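# Place the axle in the empty green saddle

## Task

Put the axle into the green saddle that is currently empty. Every other object must end up standing where it began, and must stay there without any robot holding it. Finish by opening the gripper and pulling the arms away.

## Robot and tools

ROBOTS. Four identical i2rt Big YAM arms: arm1, arm2, arm3 and arm4. Each has six revolute joints, a two-finger gripper and a wrist camera (arm1_cam_wrist to arm4_cam_wrist). When joints 1 and 6 are 0 and the hand is level and pointing forward, the wrist camera sits above the hand and looks toward the fingertips. cam_high is fixed in the room. The hand reaches roughly 1.0 m from the joint-1 axis. The arms do not coordinate: if one stalls, the others keep going.

FRAME. Everything uses one shared scene frame with its origin on the floor and +z up. "hand" is the point between the fingertips (URDF link pinch). The hand's z axis runs along the fingers, and the fingers open and close along its y axis. The feet's poses are never printed.

execute_actions. Arguments: "actions", a list holding either no action or exactly one. An action is an object keyed by arm name. Each arm's value is {"joints": {...}}, whose keys are joint1_rad to joint6_rad (radians) and gripper_m (metres). All values are absolute joint targets, not offsets, and not Cartesian poses. Ranges: joint1_rad -2.879 to 2.879 (turns the arm about its foot, positive counter-clockwise seen from above, 0 = direction the foot faces); joint2_rad 0 to 3.141 (shoulder, 0 = upper arm level pointing back, positive raises then swings forward); joint3_rad 0 to 3.019 (elbow, 0 = folded, positive opens); joint4_rad -1.692 to 1.57 (hand pitch, positive tilts fingers up); joint5_rad -1.57 to 1.57 (sideways swing, positive to the arm's right); joint6_rad -2.094 to 2.094 (roll, positive clockwise viewed from behind the hand); gripper_m 0 to 0.093 (fingertip gap). Tolerances counted as reached: ±0.045, 0.14, 0.09, 0.055, 0.03, 0.035 rad and ±0.003 m. Every motion in an action starts at once but may finish at different times; an action lasts at most 15 s. Joints move at different speeds, so the hand can sweep a wide path between postures. A joint or arm you omit may still be driving toward an earlier target. An unknown key or out-of-range number rejects the entire call and nothing moves. "cameras" lists which images to return (names above or "all"); omitted, null or ["all"] gives every camera, [] gives none. An empty actions list just reports state and images.

RESULTS. Each call returns per-robot state, including joint_positions, and images ordered as the "pictures" line lists them. joint_status describes how each commanded joint of the last accepted action ended: "off_target" (stopped short, may still push), "contact_stop" or "time_out" (target dropped and joint holds where it stopped; a timed-out joint may keep a nearby target and keep pushing, moving on if the way clears), "not_followed" (a safety check blocked the arm's joint targets, announced by a "joint command not followed" line, often with "cause:"; the gripper part still runs, and the blocked targets may be retried with later actions). on_its_own lists what the call did not command; "held at" is a joint's current target, not its position. "limit_stop_at_motor_heat" marks keys halted by a heat fault; resend them. If a result reports a stop, the remaining motion, wait and finished_scene calls in that same reply are skipped.

wait: {"seconds": 0 to 10}. Commands nothing; the scene keeps running; returns state and images like an empty action.

zoom_image: {"camera": name, "region": [x0, y0, x1, y1]} in pixels of that camera's most recent full image, origin top-left, region at most 504 by 504. Only cameras present in the latest result can be zoomed.

read_manual: {"section": "licences"} returns licence text only; moves nothing.

finished_scene: {"scene": current scene number}. Ends the scene permanently after the last command has been held, and reports whether the goal was met; the next scene's task arrives in its result. Replying with no tool call ends all remaining work.

CAMERAS. Calibration is given per camera in OpenCV form: K in pixels of 504x504 images, distortion D, T_world_to_cam mapping scene-frame points into the camera frame, and pos_world. Expect small errors (a few millimetres and under a few degrees for the room camera); wrist camera poses come from joint readings and can be further off.

HAZARDS. Knocking anything out of the work area or onto the floor fails the task. A loose object may occasionally get nudged by itself. Two robots pressing hard against each other fails and ends the run; a hard hit can too. The anti-collision check can act too late and ignores fingers, gripper housings and wrist cameras. Arms do not stop on contact and can push very hard; to relieve a push, command a joint its reported position. A tiny target change may produce no motion. A joint carrying a load sags. Sustained pushing or holding heats motors: a MOTOR HOT line appears at 85 °C, and at 100 °C an OVER-TEMPERATURE FAULT drops that whole arm and gripper until it cools. The simulation keeps running while you compose a reply, with the robots holding the last command. Drops, slips, slams and very hard pushes count against you. Gripper force is about 50 to 62 N per pad.

Each tool is called after "Call:" in YAML: its name, and indented under it one key for each argument.

## Session

Call:
execute_actions:
  actions: []

Scene clock: 0.00 s.
Motor temperatures (°C, as the motors report them): arm1=[24 23 25 21 22 23] | arm2=[25 25 24 25 24 25] | arm3=[25 24 23 23 25 22] | arm4=[25 22 22 24 25 25]
arm1.joint_positions: joint1_rad=+0.636 joint2_rad=+0.559 joint3_rad=+1.416 joint4_rad=-1.424 joint5_rad=+0.046 joint6_rad=-0.451 gripper_m=+0.094
arm1.joint_status: not commanded
arm1.hand: x=-0.5258 y=+0.1913 z=+1.3536 quat_wxyz=(-0.353, -0.219, -0.849, +0.326) (m; scene frame)
arm2.joint_positions: joint1_rad=+0.622 joint2_rad=+0.632 joint3_rad=+1.374 joint4_rad=-1.525 joint5_rad=-0.241 joint6_rad=-0.140 gripper_m=+0.094
arm2.joint_status: not commanded
arm2.hand: x=-0.7920 y=-0.1998 z=+1.3193 quat_wxyz=(-0.102, +0.859, -0.324, -0.383) (m; scene frame)
arm3.joint_positions: joint1_rad=+0.779 joint2_rad=+0.526 joint3_rad=+1.365 joint4_rad=-1.370 joint5_rad=-0.118 joint6_rad=-0.403 gripper_m=+0.094
arm3.joint_status: not commanded
arm3.hand: x=+0.7891 y=+0.2206 z=+1.3012 quat_wxyz=(-0.432, -0.154, -0.854, +0.246) (m; scene frame)
arm4.joint_positions: joint1_rad=+0.820 joint2_rad=+0.423 joint3_rad=+1.339 joint4_rad=-1.536 joint5_rad=+0.030 joint6_rad=+0.009 gripper_m=+0.095
arm4.joint_status: not commanded
arm4.hand: x=+0.5505 y=-0.2487 z=+1.3340 quat_wxyz=(-0.181, +0.817, -0.348, -0.422) (m; scene frame)
pictures: arm1_cam_wrist, arm2_cam_wrist, arm3_cam_wrist, arm4_cam_wrist, cam_high
Images, in order (width x height): arm1_cam_wrist 504x504, arm2_cam_wrist 504x504, arm3_cam_wrist 504x504, arm4_cam_wrist 504x504, cam_high 504x504.

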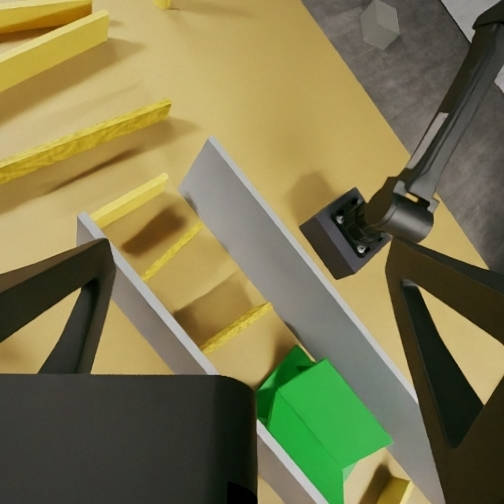

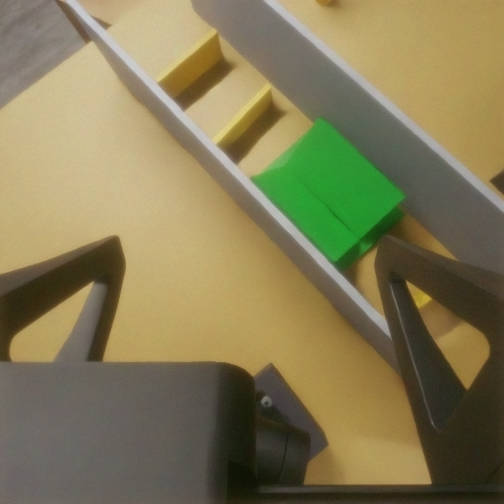

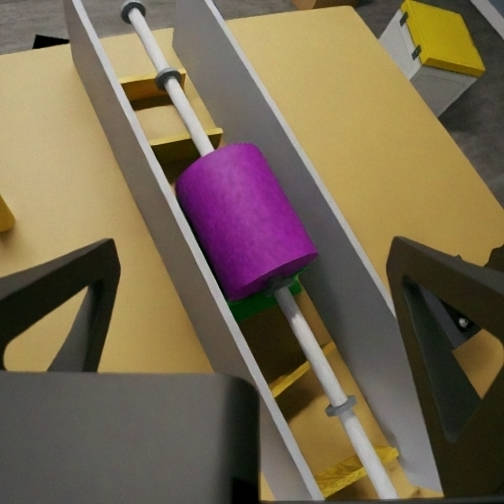

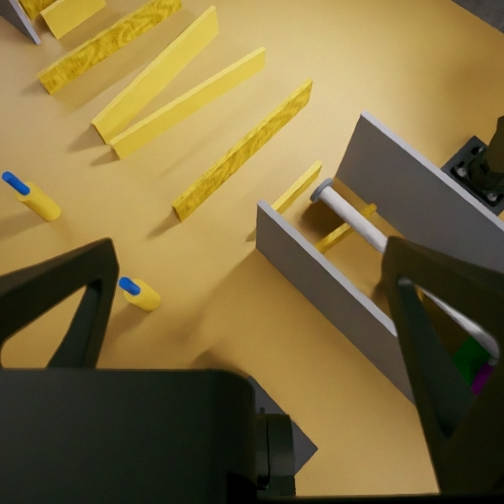

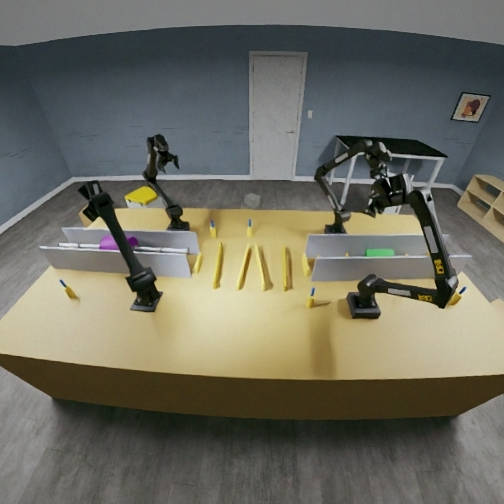

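Call:
execute_actions:
  actions:
    - {"arm3":{"joints":{"joint1_rad":0.966,"joint2_rad":1.85,"joint3_rad":1.922,"joint4_rad":-1.64,"joint5_rad":0,"joint6_rad":-0.6,"gripper_m":0.07}},"arm4":{"joints":{"joint1_rad":-0.286,"joint2_rad":0.8,"joint3_rad":1.178,"joint5_rad":0,"joint6_rad":-1.827,"gripper_m":0.07}}}
  cameras: []

Call:
execute_actions:
  actions:
    - {"arm4":{"joints":{"joint2_rad":1.35,"joint4_rad":-1.399}}}
  cameras: ["arm3_cam_wrist","arm4_cam_wrist","cam_high"]

Scene clock: 10.67 s.
Motor temperatures (°C, as the motors report them): arm1=[24 23 27 22 22 23] | arm2=[25 26 26 25 24 25] | arm3=[25 24 25 23 25 22] | arm4=[25 22 24 24 25 25]
arm1.joint_positions: joint1_rad=+0.636 joint2_rad=+0.559 joint3_rad=+1.416 joint4_rad=-1.424 joint5_rad=+0.046 joint6_rad=-0.451 gripper_m=+0.094
arm1.joint_status: not commanded
arm1.hand: x=-0.5258 y=+0.1913 z=+1.3536 quat_wxyz=(-0.353, -0.219, -0.849, +0.326) (m; scene frame)
arm2.joint_positions: joint1_rad=+0.622 joint2_rad=+0.632 joint3_rad=+1.374 joint4_rad=-1.525 joint5_rad=-0.241 joint6_rad=-0.140 gripper_m=+0.094
arm2.joint_status: not commanded
arm2.hand: x=-0.7920 y=-0.1998 z=+1.3193 quat_wxyz=(-0.102, +0.859, -0.324, -0.383) (m; scene frame)
arm3.joint_positions: joint1_rad=+0.961 joint2_rad=+1.879 joint3_rad=+1.900 joint4_rad=-1.627 joint5_rad=-0.004 joint6_rad=-0.589 gripper_m=+0.070
arm3.joint_status: all done
arm3.hand: x=+1.0995 y=+0.0032 z=+0.9935 quat_wxyz=(+0.016, -0.030, -0.999, -0.011) (m; scene frame)
arm4.joint_positions: joint1_rad=-0.279 joint2_rad=+0.800 joint3_rad=+1.160 joint4_rad=-1.536 joint5_rad=+0.000 joint6_rad=-1.817 gripper_m=+0.070
arm4.joint_status: all done
arm4.hand: x=+0.7213 y=-0.1025 z=+1.1815 quat_wxyz=(-0.187, +0.981, -0.030, +0.049) (m; scene frame)
pictures: none
No camera images: the call's "cameras" was empty. Leave "cameras" out to get every camera's image.

Scene clock: 11.90 s.
Motor temperatures (°C, as the motors report them): arm1=[24 23 27 22 22 23] | arm2=[25 26 27 25 24 25] | arm3=[25 25 25 23 25 22] | arm4=[25 22 24 24 25 25]
arm1.joint_positions: joint1_rad=+0.636 joint2_rad=+0.559 joint3_rad=+1.416 joint4_rad=-1.424 joint5_rad=+0.046 joint6_rad=-0.451 gripper_m=+0.094
arm1.joint_status: not commanded
arm1.hand: x=-0.5258 y=+0.1913 z=+1.3536 quat_wxyz=(-0.353, -0.219, -0.849, +0.326) (m; scene frame)
arm2.joint_positions: joint1_rad=+0.622 joint2_rad=+0.632 joint3_rad=+1.374 joint4_rad=-1.525 joint5_rad=-0.241 joint6_rad=-0.140 gripper_m=+0.094
arm2.joint_status: not commanded
arm2.hand: x=-0.7920 y=-0.1998 z=+1.3193 quat_wxyz=(-0.102, +0.859, -0.324, -0.383) (m; scene frame)
arm3.joint_positions: joint1_rad=+0.961 joint2_rad=+1.879 joint3_rad=+1.900 joint4_rad=-1.627 joint5_rad=-0.004 joint6_rad=-0.589 gripper_m=+0.070
arm3.joint_status: not commanded
arm3.hand: x=+1.0995 y=+0.0032 z=+0.9935 quat_wxyz=(+0.016, -0.030, -0.999, -0.011) (m; scene frame)
arm4.joint_positions: joint1_rad=-0.279 joint2_rad=+1.367 joint3_rad=+1.160 joint4_rad=-1.409 joint5_rad=+0.000 joint6_rad=-1.818 gripper_m=+0.070
arm4.joint_status: all done
arm4.hand: x=+0.7547 y=+0.0075 z=+1.0148 quat_wxyz=(+0.023, +0.999, -0.029, -0.010) (m; scene frame)
pictures: arm3_cam_wrist, arm4_cam_wrist, cam_high
camera_calibration (this result's frames):
arm3_cam_wrist: T_world_to_cam=[[-0.0735577, -0.997255, -0.00850419, 0.0900585], [-0.788293, 0.0529171, 0.613021, 0.258068], [-0.610888, 0.0517962, -0.790021, 1.57819], [0, 0, 0, 1]] pos_world=[1.17415, -0.0055891, 1.08937]
arm4_cam_wrist: T_world_to_cam=[[0.066029, 0.996873, -0.0434118, -0.00840425], [0.826599, -0.0302779, 0.561976, -1.18652], [0.558904, -0.0729908, -0.826014, 0.539764], [0, 0, 0, 1]] pos_world=[0.679655, 0.0118505, 1.11228]
Images, in order (width x height): arm3_cam_wrist 504x504, arm4_cam_wrist 504x504, cam_high 504x504.

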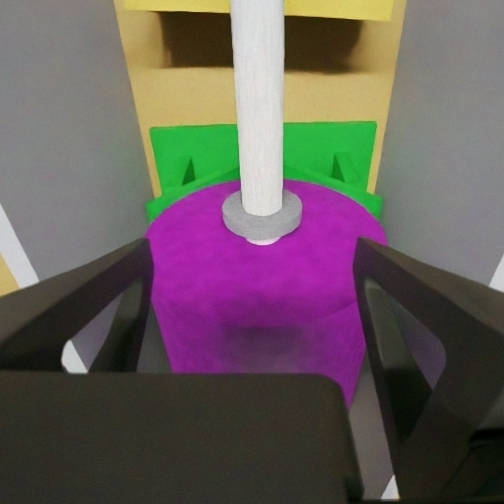

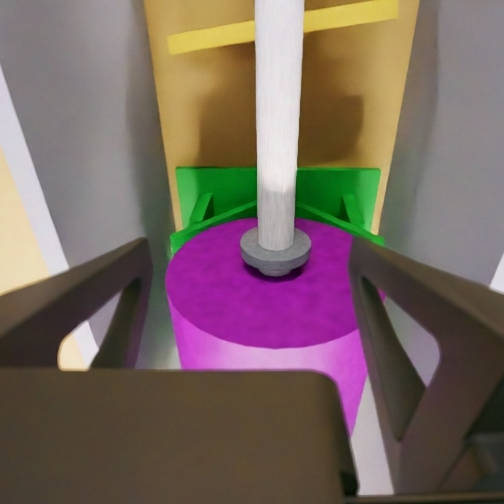

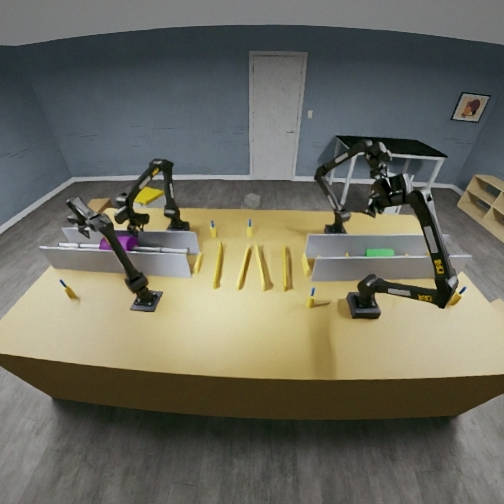

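Call:
execute_actions:
  actions:
    - {"arm3":{"joints":{"joint1_rad":0.97,"joint2_rad":1.88,"joint3_rad":1.83,"joint4_rad":-1.46,"gripper_m":0.085}},"arm4":{"joints":{"joint1_rad":-0.305,"joint2_rad":1.392,"joint3_rad":1.04,"joint4_rad":-1.175,"joint6_rad":-1.85,"gripper_m":0.085}}}
  cameras: []

Call:
execute_actions:
  actions:
    - {"arm3":{"joints":{"joint2_rad":1.905,"joint3_rad":1.71,"joint4_rad":-1.32}},"arm4":{"joints":{"joint2_rad":1.477,"joint3_rad":0.94,"joint4_rad":-0.99}}}
  cameras: ["arm3_cam_wrist","arm4_cam_wrist"]

Scene clock: 14.43 s.
Motor temperatures (°C, as the motors report them): arm1=[24 23 27 22 22 23] | arm2=[25 26 27 25 24 25] | arm3=[25 25 26 23 25 22] | arm4=[25 22 24 24 25 25]
arm1.joint_positions: joint1_rad=+0.636 joint2_rad=+0.559 joint3_rad=+1.416 joint4_rad=-1.424 joint5_rad=+0.046 joint6_rad=-0.451 gripper_m=+0.094
arm1.joint_status: not commanded
arm1.hand: x=-0.5258 y=+0.1913 z=+1.3536 quat_wxyz=(-0.353, -0.219, -0.849, +0.326) (m; scene frame)
arm2.joint_positions: joint1_rad=+0.622 joint2_rad=+0.632 joint3_rad=+1.374 joint4_rad=-1.525 joint5_rad=-0.241 joint6_rad=-0.140 gripper_m=+0.094
arm2.joint_status: not commanded
arm2.hand: x=-0.7920 y=-0.1998 z=+1.3193 quat_wxyz=(-0.102, +0.859, -0.324, -0.383) (m; scene frame)
arm3.joint_positions: joint1_rad=+0.961 joint2_rad=+1.880 joint3_rad=+1.828 joint4_rad=-1.476 joint5_rad=-0.004 joint6_rad=-0.589 gripper_m=+0.085
arm3.joint_status: all done
arm3.hand: x=+1.1144 y=-0.0082 z=+0.9650 quat_wxyz=(-0.016, -0.030, -0.999, +0.012) (m; scene frame)
arm4.joint_positions: joint1_rad=-0.297 joint2_rad=+1.394 joint3_rad=+1.033 joint4_rad=-1.190 joint5_rad=+0.000 joint6_rad=-1.840 gripper_m=+0.085
arm4.joint_status: all done
arm4.hand: x=+0.7637 y=+0.0145 z=+0.9580 quat_wxyz=(-0.008, +1.000, -0.027, -0.001) (m; scene frame)
pictures: none
No camera images: the call's "cameras" was empty. Leave "cameras" out to get every camera's image.

Scene clock: 15.30 s.
Motor temperatures (°C, as the motors report them): arm1=[24 23 27 22 22 23] | arm2=[25 26 27 25 24 25] | arm3=[25 25 26 23 25 22] | arm4=[25 22 24 24 25 25]
arm1.joint_positions: joint1_rad=+0.636 joint2_rad=+0.559 joint3_rad=+1.416 joint4_rad=-1.424 joint5_rad=+0.046 joint6_rad=-0.451 gripper_m=+0.094
arm1.joint_status: not commanded
arm1.hand: x=-0.5258 y=+0.1913 z=+1.3536 quat_wxyz=(-0.353, -0.219, -0.849, +0.326) (m; scene frame)
arm2.joint_positions: joint1_rad=+0.622 joint2_rad=+0.632 joint3_rad=+1.374 joint4_rad=-1.525 joint5_rad=-0.241 joint6_rad=-0.140 gripper_m=+0.094
arm2.joint_status: not commanded
arm2.hand: x=-0.7920 y=-0.1998 z=+1.3193 quat_wxyz=(-0.102, +0.859, -0.324, -0.383) (m; scene frame)
arm3.joint_positions: joint1_rad=+0.961 joint2_rad=+1.905 joint3_rad=+1.709 joint4_rad=-1.335 joint5_rad=-0.004 joint6_rad=-0.589 gripper_m=+0.085
arm3.joint_status: all done
arm3.hand: x=+1.1146 y=-0.0088 z=+0.9058 quat_wxyz=(-0.014, -0.030, -0.999, +0.011) (m; scene frame)
arm4.joint_positions: joint1_rad=-0.297 joint2_rad=+1.490 joint3_rad=+0.930 joint4_rad=-1.004 joint5_rad=+0.000 joint6_rad=-1.841 gripper_m=+0.085
arm4.joint_status: all done
arm4.hand: x=+0.7631 y=+0.0144 z=+0.8884 quat_wxyz=(-0.002, +1.000, -0.027, -0.003) (m; scene frame)
pictures: arm3_cam_wrist, arm4_cam_wrist
camera_calibration (this result's frames):
arm3_cam_wrist: T_world_to_cam=[[-0.0734849, -0.996803, 0.031354, 0.0422634], [-0.822673, 0.0783596, 0.563089, 0.408192], [-0.563746, 0.0155845, -0.825801, 1.49827], [0, 0, 0, 1]] pos_world=[1.18356, -0.0132072, 1.0061]
arm4_cam_wrist: T_world_to_cam=[[0.0617445, 0.998065, 0.00734809, -0.0631126], [0.81786, -0.0548134, 0.5728, -1.12484], [0.572095, -0.0293575, -0.819662, 0.414838], [0, 0, 0, 1]] pos_world=[0.686535, 0.0135126, 0.984802]
Images, in order (width x height): arm3_cam_wrist 504x504, arm4_cam_wrist 504x504.

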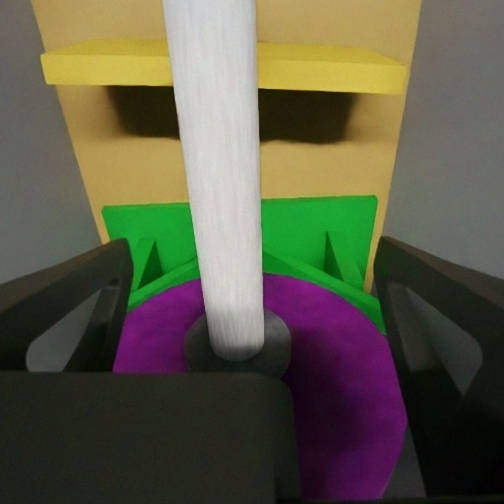

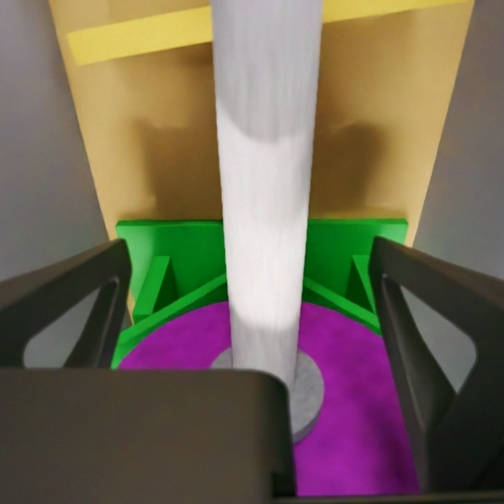

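Call:
execute_actions:
  actions:
    - {"arm3":{"joints":{"joint1_rad":0.98,"joint2_rad":1.942,"joint3_rad":1.69,"joint4_rad":-1.305}},"arm4":{"joints":{"joint2_rad":1.515,"joint4_rad":-0.96}}}
  cameras: ["arm3_cam_wrist","arm4_cam_wrist"]

Scene clock: 17.00 s.
Motor temperatures (°C, as the motors report them): arm1=[24 23 27 22 22 23] | arm2=[25 26 27 25 24 25] | arm3=[25 25 26 23 25 22] | arm4=[25 23 24 24 25 25]
arm1.joint_positions: joint1_rad=+0.636 joint2_rad=+0.559 joint3_rad=+1.416 joint4_rad=-1.424 joint5_rad=+0.046 joint6_rad=-0.451 gripper_m=+0.094
arm1.joint_status: not commanded
arm1.hand: x=-0.5258 y=+0.1913 z=+1.3536 quat_wxyz=(-0.353, -0.219, -0.849, +0.326) (m; scene frame)
arm2.joint_positions: joint1_rad=+0.622 joint2_rad=+0.632 joint3_rad=+1.374 joint4_rad=-1.525 joint5_rad=-0.241 joint6_rad=-0.140 gripper_m=+0.094
arm2.joint_status: not commanded
arm2.hand: x=-0.7920 y=-0.1998 z=+1.3193 quat_wxyz=(-0.102, +0.859, -0.324, -0.383) (m; scene frame)
arm3.joint_positions: joint1_rad=+0.974 joint2_rad=+1.931 joint3_rad=+1.692 joint4_rad=-1.320 joint5_rad=-0.004 joint6_rad=-0.589 gripper_m=+0.085
arm3.joint_status: all done
arm3.hand: x=+1.1178 y=-0.0017 z=+0.8846 quat_wxyz=(-0.003, -0.023, -1.000, +0.002) (m; scene frame)
arm4.joint_positions: joint1_rad=-0.297 joint2_rad=+1.506 joint3_rad=+0.930 joint4_rad=-0.975 joint5_rad=+0.000 joint6_rad=-1.841 gripper_m=+0.085
arm4.joint_status: all done
arm4.hand: x=+0.7650 y=+0.0201 z=+0.8826 quat_wxyz=(-0.008, +1.000, -0.027, -0.001) (m; scene frame)
pictures: arm3_cam_wrist, arm4_cam_wrist
camera_calibration (this result's frames):
arm3_cam_wrist: T_world_to_cam=[[-0.0601542, -0.998059, 0.0161257, 0.0488028], [-0.810765, 0.0582767, 0.582463, 0.391726], [-0.582272, 0.0219634, -0.812697, 1.49158], [0, 0, 0, 1]] pos_world=[1.18904, -0.00688052, 0.983248]
arm4_cam_wrist: T_world_to_cam=[[0.061782, 0.997892, 0.0198751, -0.0799574], [0.815487, -0.0619501, 0.57545, -1.12312], [0.575468, -0.0193446, -0.817596, 0.404584], [0, 0, 0, 1]] pos_world=[0.688005, 0.0180379, 0.978674]
Images, in order (width x height): arm3_cam_wrist 504x504, arm4_cam_wrist 504x504.

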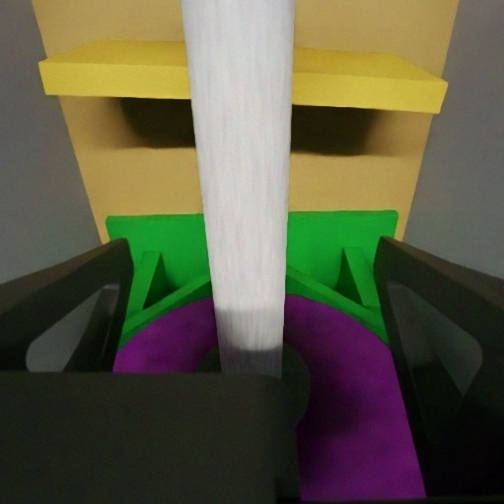

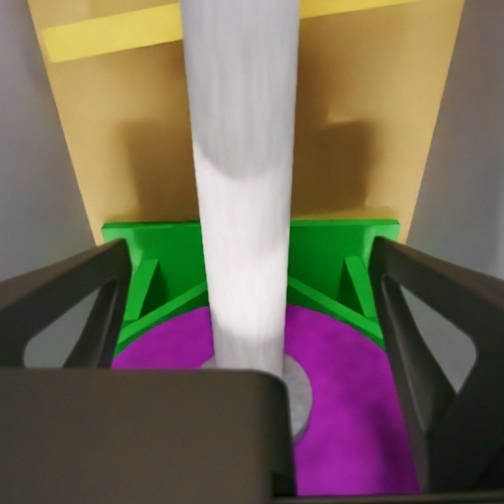

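Call:
execute_actions:
  actions:
    - {"arm3":{"joints":{"joint2_rad":1.965,"gripper_m":0.05}},"arm4":{"joints":{"gripper_m":0.04}}}
  cameras: []

Call:
execute_actions:
  actions:
    - {"arm3":{"joints":{"gripper_m":0.0}},"arm4":{"joints":{"gripper_m":0.0}}}
  cameras: ["arm3_cam_wrist","arm4_cam_wrist"]

Scene clock: 18.40 s.
Motor temperatures (°C, as the motors report them): arm1=[24 23 27 22 22 23] | arm2=[25 26 27 25 24 25] | arm3=[25 25 26 23 25 22] | arm4=[25 23 24 24 25 25]
arm1.joint_positions: joint1_rad=+0.636 joint2_rad=+0.559 joint3_rad=+1.416 joint4_rad=-1.424 joint5_rad=+0.046 joint6_rad=-0.451 gripper_m=+0.094
arm1.joint_status: not commanded
arm1.hand: x=-0.5258 y=+0.1913 z=+1.3536 quat_wxyz=(-0.353, -0.219, -0.849, +0.326) (m; scene frame)
arm2.joint_positions: joint1_rad=+0.622 joint2_rad=+0.632 joint3_rad=+1.374 joint4_rad=-1.525 joint5_rad=-0.241 joint6_rad=-0.140 gripper_m=+0.094
arm2.joint_status: not commanded
arm2.hand: x=-0.7920 y=-0.1998 z=+1.3193 quat_wxyz=(-0.102, +0.859, -0.324, -0.383) (m; scene frame)
arm3.joint_positions: joint1_rad=+0.974 joint2_rad=+1.952 joint3_rad=+1.692 joint4_rad=-1.320 joint5_rad=-0.004 joint6_rad=-0.589 gripper_m=+0.050
arm3.joint_status: all done
arm3.hand: x=+1.1175 y=-0.0016 z=+0.8730 quat_wxyz=(+0.005, -0.023, -1.000, -0.003) (m; scene frame)
arm4.joint_positions: joint1_rad=-0.297 joint2_rad=+1.506 joint3_rad=+0.930 joint4_rad=-0.975 joint5_rad=+0.000 joint6_rad=-1.841 gripper_m=+0.040
arm4.joint_status: all done
arm4.hand: x=+0.7650 y=+0.0201 z=+0.8826 quat_wxyz=(-0.008, +1.000, -0.027, -0.001) (m; scene frame)
pictures: none
No camera images: the call's "cameras" was empty. Leave "cameras" out to get every camera's image.

Scene clock: 19.00 s.
Motor temperatures (°C, as the motors report them): arm1=[24 23 28 22 22 23] | arm2=[25 26 27 25 24 25] | arm3=[25 25 26 23 25 22] | arm4=[25 23 24 24 25 25]
arm1.joint_positions: joint1_rad=+0.636 joint2_rad=+0.559 joint3_rad=+1.416 joint4_rad=-1.424 joint5_rad=+0.046 joint6_rad=-0.451 gripper_m=+0.094
arm1.joint_status: not commanded
arm1.hand: x=-0.5258 y=+0.1913 z=+1.3536 quat_wxyz=(-0.353, -0.219, -0.849, +0.326) (m; scene frame)
arm2.joint_positions: joint1_rad=+0.622 joint2_rad=+0.632 joint3_rad=+1.374 joint4_rad=-1.525 joint5_rad=-0.241 joint6_rad=-0.140 gripper_m=+0.094
arm2.joint_status: not commanded
arm2.hand: x=-0.7920 y=-0.1998 z=+1.3193 quat_wxyz=(-0.102, +0.859, -0.324, -0.383) (m; scene frame)
arm3.joint_positions: joint1_rad=+0.976 joint2_rad=+1.952 joint3_rad=+1.691 joint4_rad=-1.321 joint5_rad=-0.006 joint6_rad=-0.598 gripper_m=+0.023
arm3.joint_status: gripper_m off_target (ended at +0.023, target +0.000)
arm3.hand: x=+1.1181 y=-0.0002 z=+0.8727 quat_wxyz=(+0.005, -0.018, -1.000, -0.005) (m; scene frame)
arm4.joint_positions: joint1_rad=-0.298 joint2_rad=+1.506 joint3_rad=+0.929 joint4_rad=-0.976 joint5_rad=+0.002 joint6_rad=-1.846 gripper_m=+0.024
arm4.joint_status: gripper_m off_target (ended at +0.024, target +0.000)
arm4.hand: x=+0.7653 y=+0.0194 z=+0.8824 quat_wxyz=(-0.007, +1.000, -0.024, -0.001) (m; scene frame)
pictures: arm3_cam_wrist, arm4_cam_wrist
camera_calibration (this result's frames):
arm3_cam_wrist: T_world_to_cam=[[-0.0494475, -0.998773, 0.00278689, 0.0501867], [-0.801833, 0.0413607, 0.596115, 0.376874], [-0.595499, 0.0272418, -0.802894, 1.48835], [0, 0, 0, 1]] pos_world=[1.19099, -0.00600807, 0.97019]
arm4_cam_wrist: T_world_to_cam=[[0.0568227, 0.998224, 0.017913, -0.0737924], [0.81497, -0.0567404, 0.576718, -1.12407], [0.57671, -0.0181721, -0.816747, 0.402481], [0, 0, 0, 1]] pos_world=[0.688161, 0.0171951, 0.978318]
Images, in order (width x height): arm3_cam_wrist 504x504, arm4_cam_wrist 504x504.

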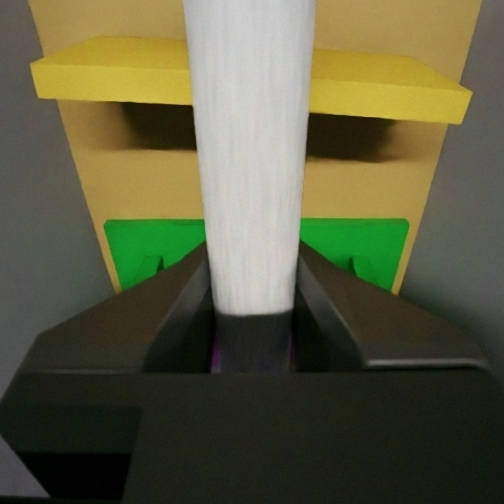

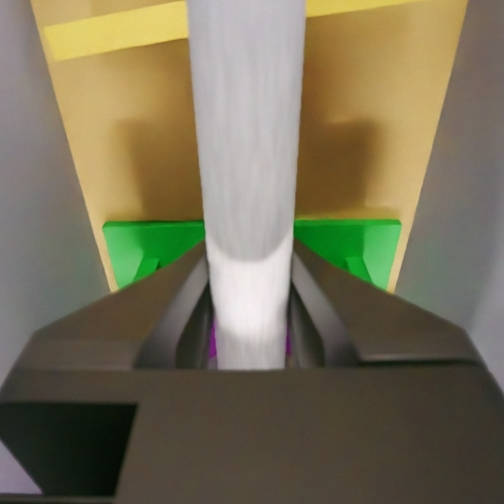

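Call:
execute_actions:
  actions:
    - {"arm3":{"joints":{"joint2_rad":1.88,"joint3_rad":1.83,"joint4_rad":-1.465}},"arm4":{"joints":{"joint2_rad":1.41,"joint3_rad":1.06,"joint4_rad":-1.18}}}
  cameras: ["arm3_cam_wrist","arm4_cam_wrist"]

Scene clock: 23.13 s.
Motor temperatures (°C, as the motors report them): arm1=[24 23 28 22 22 23] | arm2=[25 26 28 25 24 25] | arm3=[25 26 26 23 25 22] | arm4=[25 23 24 24 25 25]
arm1.joint_positions: joint1_rad=+0.636 joint2_rad=+0.559 joint3_rad=+1.416 joint4_rad=-1.424 joint5_rad=+0.046 joint6_rad=-0.451 gripper_m=+0.094
arm1.joint_status: not commanded
arm1.hand: x=-0.5258 y=+0.1913 z=+1.3536 quat_wxyz=(-0.353, -0.219, -0.849, +0.326) (m; scene frame)
arm2.joint_positions: joint1_rad=+0.622 joint2_rad=+0.632 joint3_rad=+1.374 joint4_rad=-1.525 joint5_rad=-0.241 joint6_rad=-0.140 gripper_m=+0.094
arm2.joint_status: not commanded
arm2.hand: x=-0.7920 y=-0.1998 z=+1.3193 quat_wxyz=(-0.102, +0.859, -0.324, -0.383) (m; scene frame)
arm3.joint_positions: joint1_rad=+0.977 joint2_rad=+1.940 joint3_rad=+1.756 joint4_rad=-1.431 joint5_rad=+0.010 joint6_rad=-0.619 gripper_m=+0.023
arm3.joint_status: all done
arm3.hand: x=+1.1124 y=+0.0017 z=+0.9040 quat_wxyz=(+0.024, -0.007, -1.000, -0.008) (m; scene frame)
arm4.joint_positions: joint1_rad=-0.297 joint2_rad=+1.443 joint3_rad=+0.992 joint4_rad=-1.144 joint5_rad=-0.009 joint6_rad=-1.868 gripper_m=+0.024
arm4.joint_status: all done
arm4.hand: x=+0.7599 y=+0.0098 z=+0.9262 quat_wxyz=(+0.012, +1.000, -0.013, -0.012) (m; scene frame)
pictures: arm3_cam_wrist, arm4_cam_wrist
camera_calibration (this result's frames):
arm3_cam_wrist: T_world_to_cam=[[-0.0270477, -0.999626, -0.00392713, 0.0328159], [-0.780308, 0.0186576, 0.625117, 0.303524], [-0.62481, 0.0199724, -0.780521, 1.5224], [0, 0, 0, 1]] pos_world=[1.18894, -0.00326521, 0.998653]
arm4_cam_wrist: T_world_to_cam=[[0.0337116, 0.999229, -0.0201062, -0.0119291], [0.829799, -0.0167714, 0.55781, -1.13961], [0.557043, -0.0354888, -0.829725, 0.468339], [0, 0, 0, 1]] pos_world=[0.68516, 0.00942797, 1.02404]
Images, in order (width x height): arm3_cam_wrist 504x504, arm4_cam_wrist 504x504.

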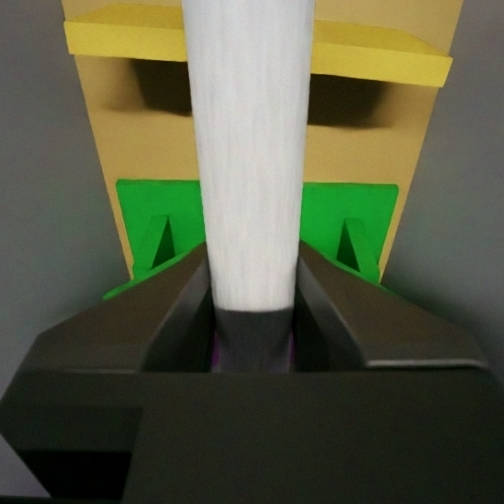

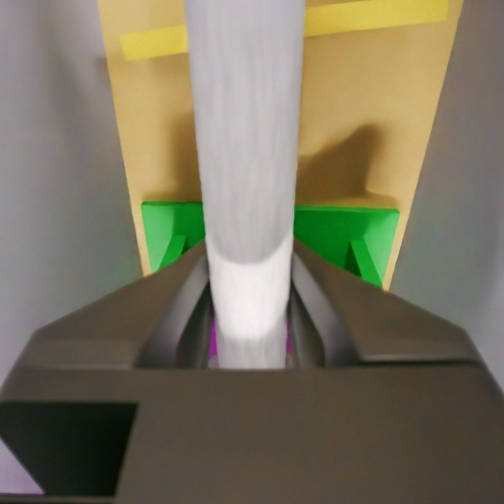

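Call:
execute_actions:
  actions:
    - {"arm3":{"joints":{"joint2_rad":1.845,"joint3_rad":1.965,"joint4_rad":-1.565}},"arm4":{"joints":{"joint2_rad":1.355,"joint3_rad":1.17,"joint4_rad":-1.29}}}
  cameras: []

Call:
execute_actions:
  actions:
    - {"arm3":{"joints":{"joint1_rad":0.828,"joint2_rad":1.61,"joint3_rad":1.60,"joint4_rad":-1.45,"joint6_rad":-0.75}},"arm4":{"joints":{"joint1_rad":0.02,"joint2_rad":1.305,"joint3_rad":1.105,"joint4_rad":-1.29,"joint6_rad":-1.525}}}
  cameras: ["arm3_cam_wrist","arm4_cam_wrist","cam_high"]

Scene clock: 27.20 s.
Motor temperatures (°C, as the motors report them): arm1=[24 23 28 22 22 23] | arm2=[25 26 28 25 24 25] | arm3=[25 26 28 23 25 22] | arm4=[25 23 25 24 25 25]
arm1.joint_positions: joint1_rad=+0.636 joint2_rad=+0.559 joint3_rad=+1.416 joint4_rad=-1.424 joint5_rad=+0.046 joint6_rad=-0.451 gripper_m=+0.094
arm1.joint_status: not commanded
arm1.hand: x=-0.5258 y=+0.1913 z=+1.3536 quat_wxyz=(-0.353, -0.219, -0.849, +0.326) (m; scene frame)
arm2.joint_positions: joint1_rad=+0.622 joint2_rad=+0.632 joint3_rad=+1.374 joint4_rad=-1.525 joint5_rad=-0.241 joint6_rad=-0.140 gripper_m=+0.094
arm2.joint_status: not commanded
arm2.hand: x=-0.7920 y=-0.1998 z=+1.3193 quat_wxyz=(-0.102, +0.859, -0.324, -0.383) (m; scene frame)
arm3.joint_positions: joint1_rad=+0.977 joint2_rad=+1.900 joint3_rad=+1.884 joint4_rad=-1.547 joint5_rad=+0.001 joint6_rad=-0.601 gripper_m=+0.023
arm3.joint_status: all done
arm3.hand: x=+1.1185 y=-0.0005 z=+0.9751 quat_wxyz=(+0.000, -0.016, -1.000, +0.004) (m; scene frame)
arm4.joint_positions: joint1_rad=-0.300 joint2_rad=+1.391 joint3_rad=+1.088 joint4_rad=-1.272 joint5_rad=+0.003 joint6_rad=-1.852 gripper_m=+0.024
arm4.joint_status: all done
arm4.hand: x=+0.7654 y=+0.0144 z=+0.9790 quat_wxyz=(+0.004, +1.000, -0.022, -0.003) (m; scene frame)
pictures: none
No camera images: the call's "cameras" was empty. Leave "cameras" out to get every camera's image.

Scene clock: 28.30 s.
Motor temperatures (°C, as the motors report them): arm1=[24 23 28 22 22 23] | arm2=[25 26 28 25 24 25] | arm3=[25 26 28 23 25 23] | arm4=[25 23 25 24 25 25]
arm1.joint_positions: joint1_rad=+0.636 joint2_rad=+0.559 joint3_rad=+1.416 joint4_rad=-1.424 joint5_rad=+0.046 joint6_rad=-0.451 gripper_m=+0.094
arm1.joint_status: not commanded
arm1.hand: x=-0.5258 y=+0.1913 z=+1.3536 quat_wxyz=(-0.353, -0.219, -0.849, +0.326) (m; scene frame)
arm2.joint_positions: joint1_rad=+0.622 joint2_rad=+0.632 joint3_rad=+1.374 joint4_rad=-1.525 joint5_rad=-0.241 joint6_rad=-0.140 gripper_m=+0.094
arm2.joint_status: not commanded
arm2.hand: x=-0.7920 y=-0.1998 z=+1.3193 quat_wxyz=(-0.102, +0.859, -0.324, -0.383) (m; scene frame)
arm3.joint_positions: joint1_rad=+0.821 joint2_rad=+1.650 joint3_rad=+1.573 joint4_rad=-1.467 joint5_rad=-0.008 joint6_rad=-0.725 gripper_m=+0.023
arm3.joint_status: all done
arm3.hand: x=+0.9992 y=-0.0085 z=+0.9884 quat_wxyz=(-0.010, -0.031, -0.999, +0.007) (m; scene frame)
arm4.joint_positions: joint1_rad=+0.020 joint2_rad=+1.346 joint3_rad=+1.064 joint4_rad=-1.295 joint5_rad=+0.008 joint6_rad=-1.504 gripper_m=+0.024
arm4.joint_status: all done
arm4.hand: x=+0.6455 y=+0.0192 z=+0.9870 quat_wxyz=(+0.005, +0.999, -0.036, +0.000) (m; scene frame)
pictures: arm3_cam_wrist, arm4_cam_wrist, cam_high
camera_calibration (this result's frames):
arm3_cam_wrist: T_world_to_cam=[[-0.0762829, -0.996764, 0.0253561, 0.0402212], [-0.817491, 0.0770823, 0.57076, 0.253946], [-0.570867, 0.0228108, -0.820726, 1.50364], [0, 0, 0, 1]] pos_world=[1.06905, -0.013783, 1.08811]
arm4_cam_wrist: T_world_to_cam=[[0.0810215, 0.996694, -0.00601793, -0.0606286], [0.813198, -0.0626115, 0.57861, -1.08744], [0.57632, -0.0517736, -0.815582, 0.556764], [0, 0, 0, 1]] pos_world=[0.568343, 0.0211675, 1.08293]
Images, in order (width x height): arm3_cam_wrist 504x504, arm4_cam_wrist 504x504, cam_high 504x504.

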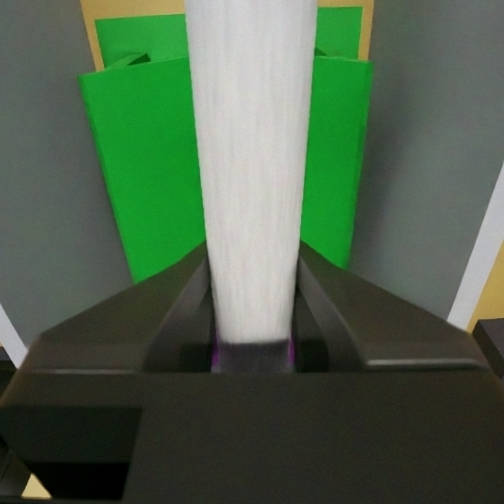

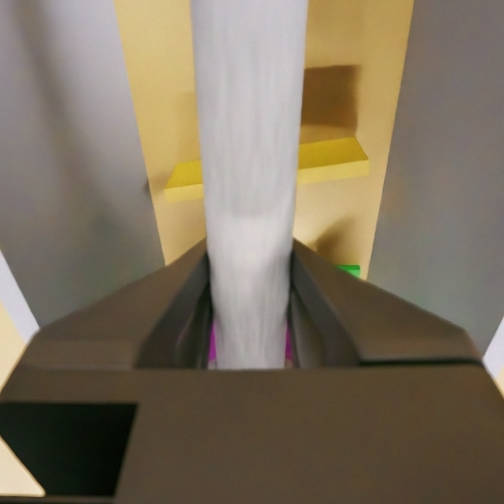

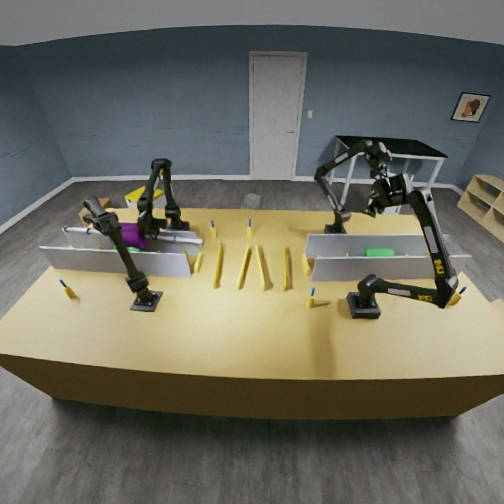

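Call:
execute_actions:
  actions:
    - {"arm3":{"joints":{"joint1_rad":0.635,"joint2_rad":1.425,"joint3_rad":1.35,"joint4_rad":-1.42,"joint6_rad":-0.95}},"arm4":{"joints":{"joint1_rad":0.335,"joint2_rad":1.365,"joint3_rad":1.18,"joint4_rad":-1.28,"joint6_rad":-1.21}},"arm1":{"joints":{"joint1_rad":1.01,"joint2_rad":0.9,"joint3_rad":1.75,"joint4_rad":-1.67,"joint5_rad":0,"joint6_rad":-0.54}}}
  cameras: []

Call:
execute_actions:
  actions:
    - {"arm3":{"joints":{"joint1_rad":0.36,"joint2_rad":1.285,"joint3_rad":1.21,"joint6_rad":-1.22}},"arm4":{"joints":{"joint1_rad":0.6,"joint2_rad":1.49,"joint3_rad":1.32,"joint4_rad":-1.295,"joint6_rad":-0.945}},"arm1":{"joints":{"joint2_rad":1.25,"joint3_rad":2.03}}}
  cameras: []

Call:
execute_actions:
  actions:
    - {"arm3":{"joints":{"joint1_rad":0.03,"joint2_rad":1.235,"joint3_rad":1.17,"joint4_rad":-1.43,"joint6_rad":-1.55}},"arm4":{"joints":{"joint1_rad":0.797,"joint2_rad":1.67,"joint3_rad":1.555,"joint4_rad":-1.345,"joint6_rad":-0.75}},"arm1":{"joints":{"joint2_rad":1.55}}}
  cameras: ["cam_high"]

Scene clock: 32.43 s.
Motor temperatures (°C, as the motors report them): arm1=[24 23 28 22 22 23] | arm2=[25 26 28 25 24 25] | arm3=[25 26 28 23 25 23] | arm4=[25 23 26 24 25 25]
arm1.joint_positions: joint1_rad=+1.000 joint2_rad=+0.909 joint3_rad=+1.700 joint4_rad=-1.661 joint5_rad=+0.003 joint6_rad=-0.530 gripper_m=+0.094
arm1.joint_status: all done
arm1.hand: x=-0.4076 y=+0.2059 z=+1.3611 quat_wxyz=(-0.287, -0.019, -0.940, +0.183) (m; scene frame)
arm2.joint_positions: joint1_rad=+0.622 joint2_rad=+0.632 joint3_rad=+1.374 joint4_rad=-1.525 joint5_rad=-0.241 joint6_rad=-0.140 gripper_m=+0.094
arm2.joint_status: not commanded
arm2.hand: x=-0.7920 y=-0.1998 z=+1.3193 quat_wxyz=(-0.102, +0.859, -0.324, -0.383) (m; scene frame)
arm3.joint_positions: joint1_rad=+0.625 joint2_rad=+1.460 joint3_rad=+1.329 joint4_rad=-1.416 joint5_rad=-0.005 joint6_rad=-0.934 gripper_m=+0.023
arm3.joint_status: all done
arm3.hand: x=+0.8806 y=-0.0094 z=+0.9805 quat_wxyz=(-0.006, -0.025, -1.000, +0.010) (m; scene frame)
arm4.joint_positions: joint1_rad=+0.339 joint2_rad=+1.394 joint3_rad=+1.088 joint4_rad=-1.286 joint5_rad=+0.004 joint6_rad=-1.198 gripper_m=+0.024
arm4.joint_status: joint3_rad time_out (moved +0.024 of +0.116); the others done
arm4.on_its_own: joint3_rad reads +1.088 and still pushes toward +1.180 since a time_out
arm4.hand: x=+0.5252 y=+0.0132 z=+0.9800 quat_wxyz=(+0.011, +0.999, -0.030, +0.001) (m; scene frame)
pictures: none
No camera images: the call's "cameras" was empty. Leave "cameras" out to get every camera's image.

not run: a stop came earlier in this reply.

not run: a stop came earlier in this reply.

Call:
execute_actions:
  actions:
    - {"arm3":{"joints":{"joint1_rad":0.365,"joint2_rad":1.285,"joint3_rad":1.20,"joint4_rad":-1.435,"joint6_rad":-1.22}},"arm4":{"joints":{"joint1_rad":0.594,"joint2_rad":1.49,"joint3_rad":1.33,"joint4_rad":-1.29,"joint6_rad":-0.945}},"arm1":{"joints":{"joint2_rad":1.25,"joint3_rad":2.04}}}
  cameras: []

Call:
execute_actions:
  actions:
    - {"arm3":{"joints":{"joint1_rad":0.033,"joint2_rad":1.235,"joint3_rad":1.16,"joint4_rad":-1.435,"joint6_rad":-1.55}},"arm4":{"joints":{"joint1_rad":0.793,"joint2_rad":1.67,"joint3_rad":1.56,"joint4_rad":-1.345,"joint6_rad":-0.75}},"arm1":{"joints":{"joint2_rad":1.55}}}
  cameras: ["cam_high"]

Scene clock: 34.83 s.
Motor temperatures (°C, as the motors report them): arm1=[24 23 29 22 22 23] | arm2=[25 26 29 25 24 25] | arm3=[25 26 28 23 25 23] | arm4=[25 23 27 24 25 25]
arm1.joint_positions: joint1_rad=+1.000 joint2_rad=+1.266 joint3_rad=+1.996 joint4_rad=-1.666 joint5_rad=+0.003 joint6_rad=-0.530 gripper_m=+0.094
arm1.joint_status: all done
arm1.hand: x=-0.2951 y=+0.1337 z=+1.3744 quat_wxyz=(-0.260, -0.018, -0.951, +0.167) (m; scene frame)
arm2.joint_positions: joint1_rad=+0.622 joint2_rad=+0.632 joint3_rad=+1.374 joint4_rad=-1.525 joint5_rad=-0.241 joint6_rad=-0.140 gripper_m=+0.094
arm2.joint_status: not commanded
arm2.hand: x=-0.7920 y=-0.1998 z=+1.3193 quat_wxyz=(-0.102, +0.859, -0.324, -0.383) (m; scene frame)
arm3.joint_positions: joint1_rad=+0.357 joint2_rad=+1.313 joint3_rad=+1.179 joint4_rad=-1.424 joint5_rad=-0.008 joint6_rad=-1.205 gripper_m=+0.023
arm3.joint_status: all done
arm3.hand: x=+0.7584 y=-0.0033 z=+0.9792 quat_wxyz=(-0.003, -0.024, -1.000, +0.006) (m; scene frame)
arm4.joint_positions: joint1_rad=+0.604 joint2_rad=+1.533 joint3_rad=+1.242 joint4_rad=-1.285 joint5_rad=+0.000 joint6_rad=-0.932 gripper_m=+0.024
arm4.joint_status: all done
arm4.hand: x=+0.4013 y=+0.0189 z=+0.9827 quat_wxyz=(+0.004, +1.000, -0.030, -0.003) (m; scene frame)
pictures: none
No camera images: the call's "cameras" was empty. Leave "cameras" out to get every camera's image.

Scene clock: 36.93 s.
Motor temperatures (°C, as the motors report them): arm1=[24 23 29 22 22 23] | arm2=[25 26 29 25 24 25] | arm3=[25 26 28 23 25 23] | arm4=[25 23 27 24 25 25]
arm1.joint_positions: joint1_rad=+1.000 joint2_rad=+1.571 joint3_rad=+2.015 joint4_rad=-1.666 joint5_rad=+0.003 joint6_rad=-0.530 gripper_m=+0.094
arm1.joint_status: all done
arm1.hand: x=-0.1995 y=+0.0707 z=+1.2474 quat_wxyz=(-0.142, -0.020, -0.985, +0.094) (m; scene frame)
arm2.joint_positions: joint1_rad=+0.622 joint2_rad=+0.632 joint3_rad=+1.374 joint4_rad=-1.525 joint5_rad=-0.241 joint6_rad=-0.140 gripper_m=+0.094
arm2.joint_status: not commanded
arm2.hand: x=-0.7920 y=-0.1998 z=+1.3193 quat_wxyz=(-0.102, +0.859, -0.324, -0.383) (m; scene frame)
arm3.joint_positions: joint1_rad=+0.030 joint2_rad=+1.271 joint3_rad=+1.139 joint4_rad=-1.425 joint5_rad=-0.011 joint6_rad=-1.531 gripper_m=+0.023
arm3.joint_status: all done
arm3.hand: x=+0.6394 y=-0.0068 z=+0.9793 quat_wxyz=(-0.003, -0.024, -1.000, +0.008) (m; scene frame)
arm4.joint_positions: joint1_rad=+0.806 joint2_rad=+1.720 joint3_rad=+1.469 joint4_rad=-1.334 joint5_rad=-0.002 joint6_rad=-0.734 gripper_m=+0.024
arm4.joint_status: joint3_rad time_out (moved +0.228 of +0.318); the others done
arm4.on_its_own: joint3_rad reads +1.469 and still pushes toward +1.560 since a time_out
arm4.hand: x=+0.2814 y=+0.0143 z=+0.9821 quat_wxyz=(+0.007, +1.000, -0.028, +0.000) (m; scene frame)
pictures: cam_high
Images, in order (width x height): cam_high 504x504.

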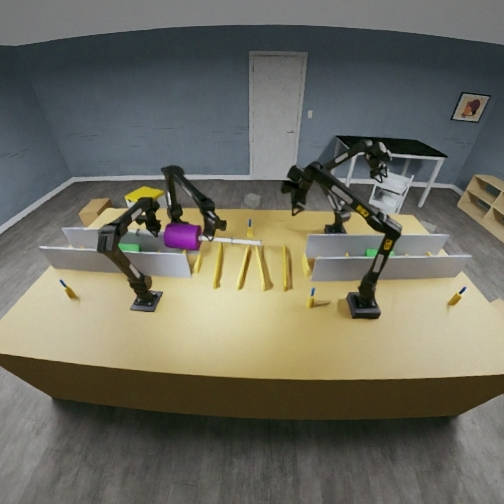

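Call:
execute_actions:
  actions:
    - {"arm3":{"joints":{"joint1_rad":-0.21,"joint2_rad":1.27,"joint3_rad":1.22,"joint4_rad":-1.44,"joint6_rad":-1.80}},"arm4":{"joints":{"joint1_rad":0.90,"joint2_rad":1.83,"joint3_rad":1.805,"joint4_rad":-1.41,"joint6_rad":-0.64}},"arm1":{"joints":{"joint2_rad":1.75}}}
  cameras: []

Call:
execute_actions:
  actions:
    - {"arm3":{"joints":{"joint1_rad":-0.42,"joint2_rad":1.35,"joint3_rad":1.31,"joint4_rad":-1.435,"joint6_rad":-2.01}},"arm4":{"joints":{"joint1_rad":0.985,"joint2_rad":2.02,"joint3_rad":2.12,"joint4_rad":-1.525,"joint6_rad":-0.555}},"arm1":{"joints":{"joint2_rad":1.89}}}
  cameras: ["cam_high","arm1_cam_wrist"]

Scene clock: 40.10 s.
Motor temperatures (°C, as the motors report them): arm1=[24 23 29 22 22 23] | arm2=[25 26 29 25 24 25] | arm3=[25 26 29 23 25 23] | arm4=[25 24 28 24 25 25]
arm1.joint_positions: joint1_rad=+1.000 joint2_rad=+1.782 joint3_rad=+2.015 joint4_rad=-1.666 joint5_rad=+0.003 joint6_rad=-0.530 gripper_m=+0.094
arm1.joint_status: all done
arm1.hand: x=-0.1552 y=+0.0408 z=+1.1364 quat_wxyz=(-0.053, -0.020, -0.998, +0.040) (m; scene frame)
arm2.joint_positions: joint1_rad=+0.622 joint2_rad=+0.632 joint3_rad=+1.374 joint4_rad=-1.525 joint5_rad=-0.241 joint6_rad=-0.140 gripper_m=+0.094
arm2.joint_status: not commanded
arm2.hand: x=-0.7920 y=-0.1998 z=+1.3193 quat_wxyz=(-0.102, +0.859, -0.324, -0.383) (m; scene frame)
arm3.joint_positions: joint1_rad=-0.213 joint2_rad=+1.285 joint3_rad=+1.139 joint4_rad=-1.427 joint5_rad=-0.010 joint6_rad=-1.784 gripper_m=+0.023
arm3.joint_status: all done
arm3.hand: x=+0.5532 y=+0.0037 z=+0.9751 quat_wxyz=(-0.002, -0.019, -1.000, +0.001) (m; scene frame)
arm4.joint_positions: joint1_rad=+0.907 joint2_rad=+1.890 joint3_rad=+1.710 joint4_rad=-1.393 joint5_rad=+0.002 joint6_rad=-0.640 gripper_m=+0.024
arm4.joint_status: joint3_rad time_out (moved +0.241 of +0.336); the others done
arm4.on_its_own: joint3_rad reads +1.710 and still pushes toward +1.805 since a time_out
arm4.hand: x=+0.1940 y=+0.0202 z=+0.9830 quat_wxyz=(+0.001, +1.000, -0.025, -0.003) (m; scene frame)
pictures: none
No camera images: the call's "cameras" was empty. Leave "cameras" out to get every camera's image.

not run: a stop came earlier in this reply.

Call:
execute_actions:
  actions:
    - {"arm3":{"joints":{"joint1_rad":-0.42,"joint2_rad":1.355,"joint3_rad":1.32,"joint4_rad":-1.435,"joint6_rad":-2.01}},"arm4":{"joints":{"joint1_rad":0.985,"joint2_rad":2.02,"joint3_rad":2.125,"joint4_rad":-1.53,"joint6_rad":-0.555}},"arm1":{"joints":{"joint2_rad":1.88}}}
  cameras: ["cam_high","arm1_cam_wrist"]

Scene clock: 43.40 s.
Motor temperatures (°C, as the motors report them): arm1=[24 24 29 22 22 23] | arm2=[25 26 29 25 24 25] | arm3=[25 26 30 23 25 23] | arm4=[25 24 29 24 25 25]
arm1.joint_positions: joint1_rad=+1.000 joint2_rad=+1.892 joint3_rad=+2.015 joint4_rad=-1.666 joint5_rad=+0.003 joint6_rad=-0.530 gripper_m=+0.094
arm1.joint_status: all done
arm1.hand: x=-0.1400 y=+0.0304 z=+1.0742 quat_wxyz=(-0.006, -0.021, -1.000, +0.011) (m; scene frame)
arm2.joint_positions: joint1_rad=+0.622 joint2_rad=+0.632 joint3_rad=+1.374 joint4_rad=-1.525 joint5_rad=-0.241 joint6_rad=-0.140 gripper_m=+0.094
arm2.joint_status: not commanded
arm2.hand: x=-0.7920 y=-0.1998 z=+1.3193 quat_wxyz=(-0.102, +0.859, -0.324, -0.383) (m; scene frame)
arm3.joint_positions: joint1_rad=-0.427 joint2_rad=+1.379 joint3_rad=+1.234 joint4_rad=-1.431 joint5_rad=-0.009 joint6_rad=-1.997 gripper_m=+0.023
arm3.joint_status: all done
arm3.hand: x=+0.4657 y=-0.0013 z=+0.9782 quat_wxyz=(-0.002, -0.020, -1.000, +0.001) (m; scene frame)
arm4.joint_positions: joint1_rad=+0.998 joint2_rad=+2.083 joint3_rad=+2.024 joint4_rad=-1.512 joint5_rad=+0.001 joint6_rad=-0.548 gripper_m=+0.024
arm4.joint_status: joint3_rad time_out (moved +0.314 of +0.415); the others done
arm4.on_its_own: joint3_rad reads +2.024 and still pushes toward +2.125 since a time_out
arm4.hand: x=+0.1067 y=+0.0160 z=+0.9877 quat_wxyz=(+0.001, +1.000, -0.026, -0.003) (m; scene frame)
pictures: arm1_cam_wrist, cam_high
camera_calibration (this result's frames):
arm1_cam_wrist: T_world_to_cam=[[-0.0373464, -0.998637, 0.0364699, -0.0177212], [-0.819395, 0.0514928, 0.570912, -0.728061], [-0.572012, -0.00856167, -0.820201, 0.92694], [0, 0, 0, 1]] pos_world=[-0.0670113, 0.027729, 1.17658]
Images, in order (width x height): arm1_cam_wrist 504x504, cam_high 504x504.

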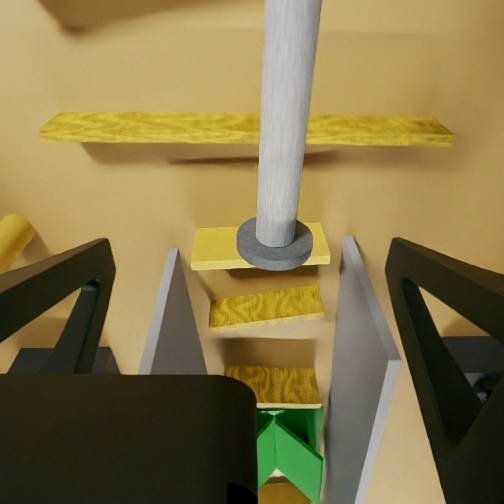

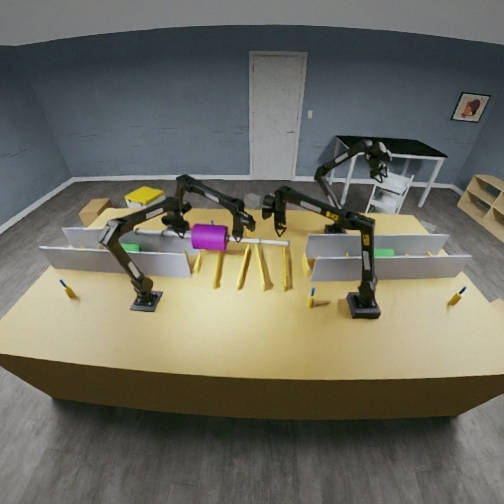

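Call:
execute_actions:
  actions:
    - {"arm1":{"joints":{"joint1_rad":0.96,"joint2_rad":1.93,"joint3_rad":1.81,"joint4_rad":-1.44,"joint6_rad":-0.58}}}
  cameras: ["cam_high","arm1_cam_wrist"]

Scene clock: 45.87 s.
Motor temperatures (°C, as the motors report them): arm1=[24 24 29 22 22 23] | arm2=[25 26 29 25 24 25] | arm3=[25 26 31 23 25 23] | arm4=[25 24 29 24 25 25]
arm1.joint_positions: joint1_rad=+0.963 joint2_rad=+1.940 joint3_rad=+1.799 joint4_rad=-1.452 joint5_rad=+0.002 joint6_rad=-0.569 gripper_m=+0.094
arm1.joint_status: all done
arm1.hand: x=-0.1511 y=+0.0102 z=+0.9649 quat_wxyz=(+0.015, -0.020, -1.000, -0.003) (m; scene frame)
arm2.joint_positions: joint1_rad=+0.622 joint2_rad=+0.632 joint3_rad=+1.374 joint4_rad=-1.525 joint5_rad=-0.241 joint6_rad=-0.140 gripper_m=+0.094
arm2.joint_status: not commanded
arm2.hand: x=-0.7920 y=-0.1998 z=+1.3193 quat_wxyz=(-0.102, +0.859, -0.324, -0.383) (m; scene frame)
arm3.joint_positions: joint1_rad=-0.427 joint2_rad=+1.379 joint3_rad=+1.234 joint4_rad=-1.431 joint5_rad=-0.009 joint6_rad=-1.997 gripper_m=+0.023
arm3.joint_status: not commanded
arm3.hand: x=+0.4657 y=-0.0013 z=+0.9782 quat_wxyz=(-0.002, -0.020, -1.000, +0.001) (m; scene frame)
arm4.joint_positions: joint1_rad=+0.998 joint2_rad=+2.083 joint3_rad=+2.024 joint4_rad=-1.512 joint5_rad=+0.001 joint6_rad=-0.548 gripper_m=+0.024
arm4.joint_status: not commanded
arm4.on_its_own: joint3_rad reads +2.024 and still pushes toward +2.125 since a time_out
arm4.hand: x=+0.1067 y=+0.0160 z=+0.9877 quat_wxyz=(+0.001, +1.000, -0.026, -0.003) (m; scene frame)
pictures: arm1_cam_wrist, cam_high
camera_calibration (this result's frames):
arm1_cam_wrist: T_world_to_cam=[[-0.0349661, -0.999338, 0.0100935, -0.00851068], [-0.795261, 0.0339394, 0.605317, -0.703097], [-0.605259, 0.0131386, -0.79592, 0.802094], [0, 0, 0, 1]] pos_world=[-0.0739682, 0.00481924, 1.06409]
Images, in order (width x height): arm1_cam_wrist 504x504, cam_high 504x504.

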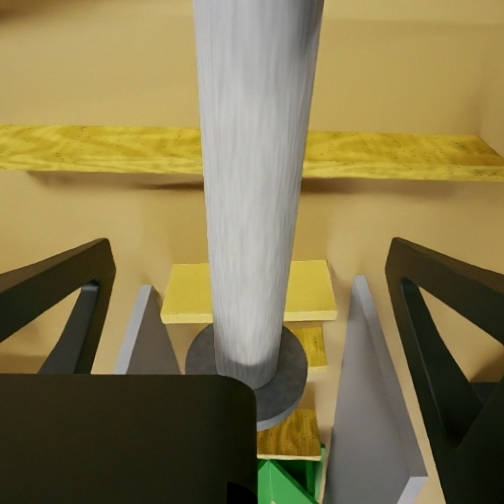

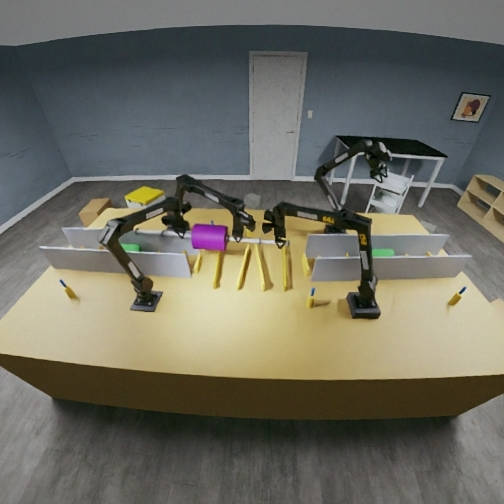

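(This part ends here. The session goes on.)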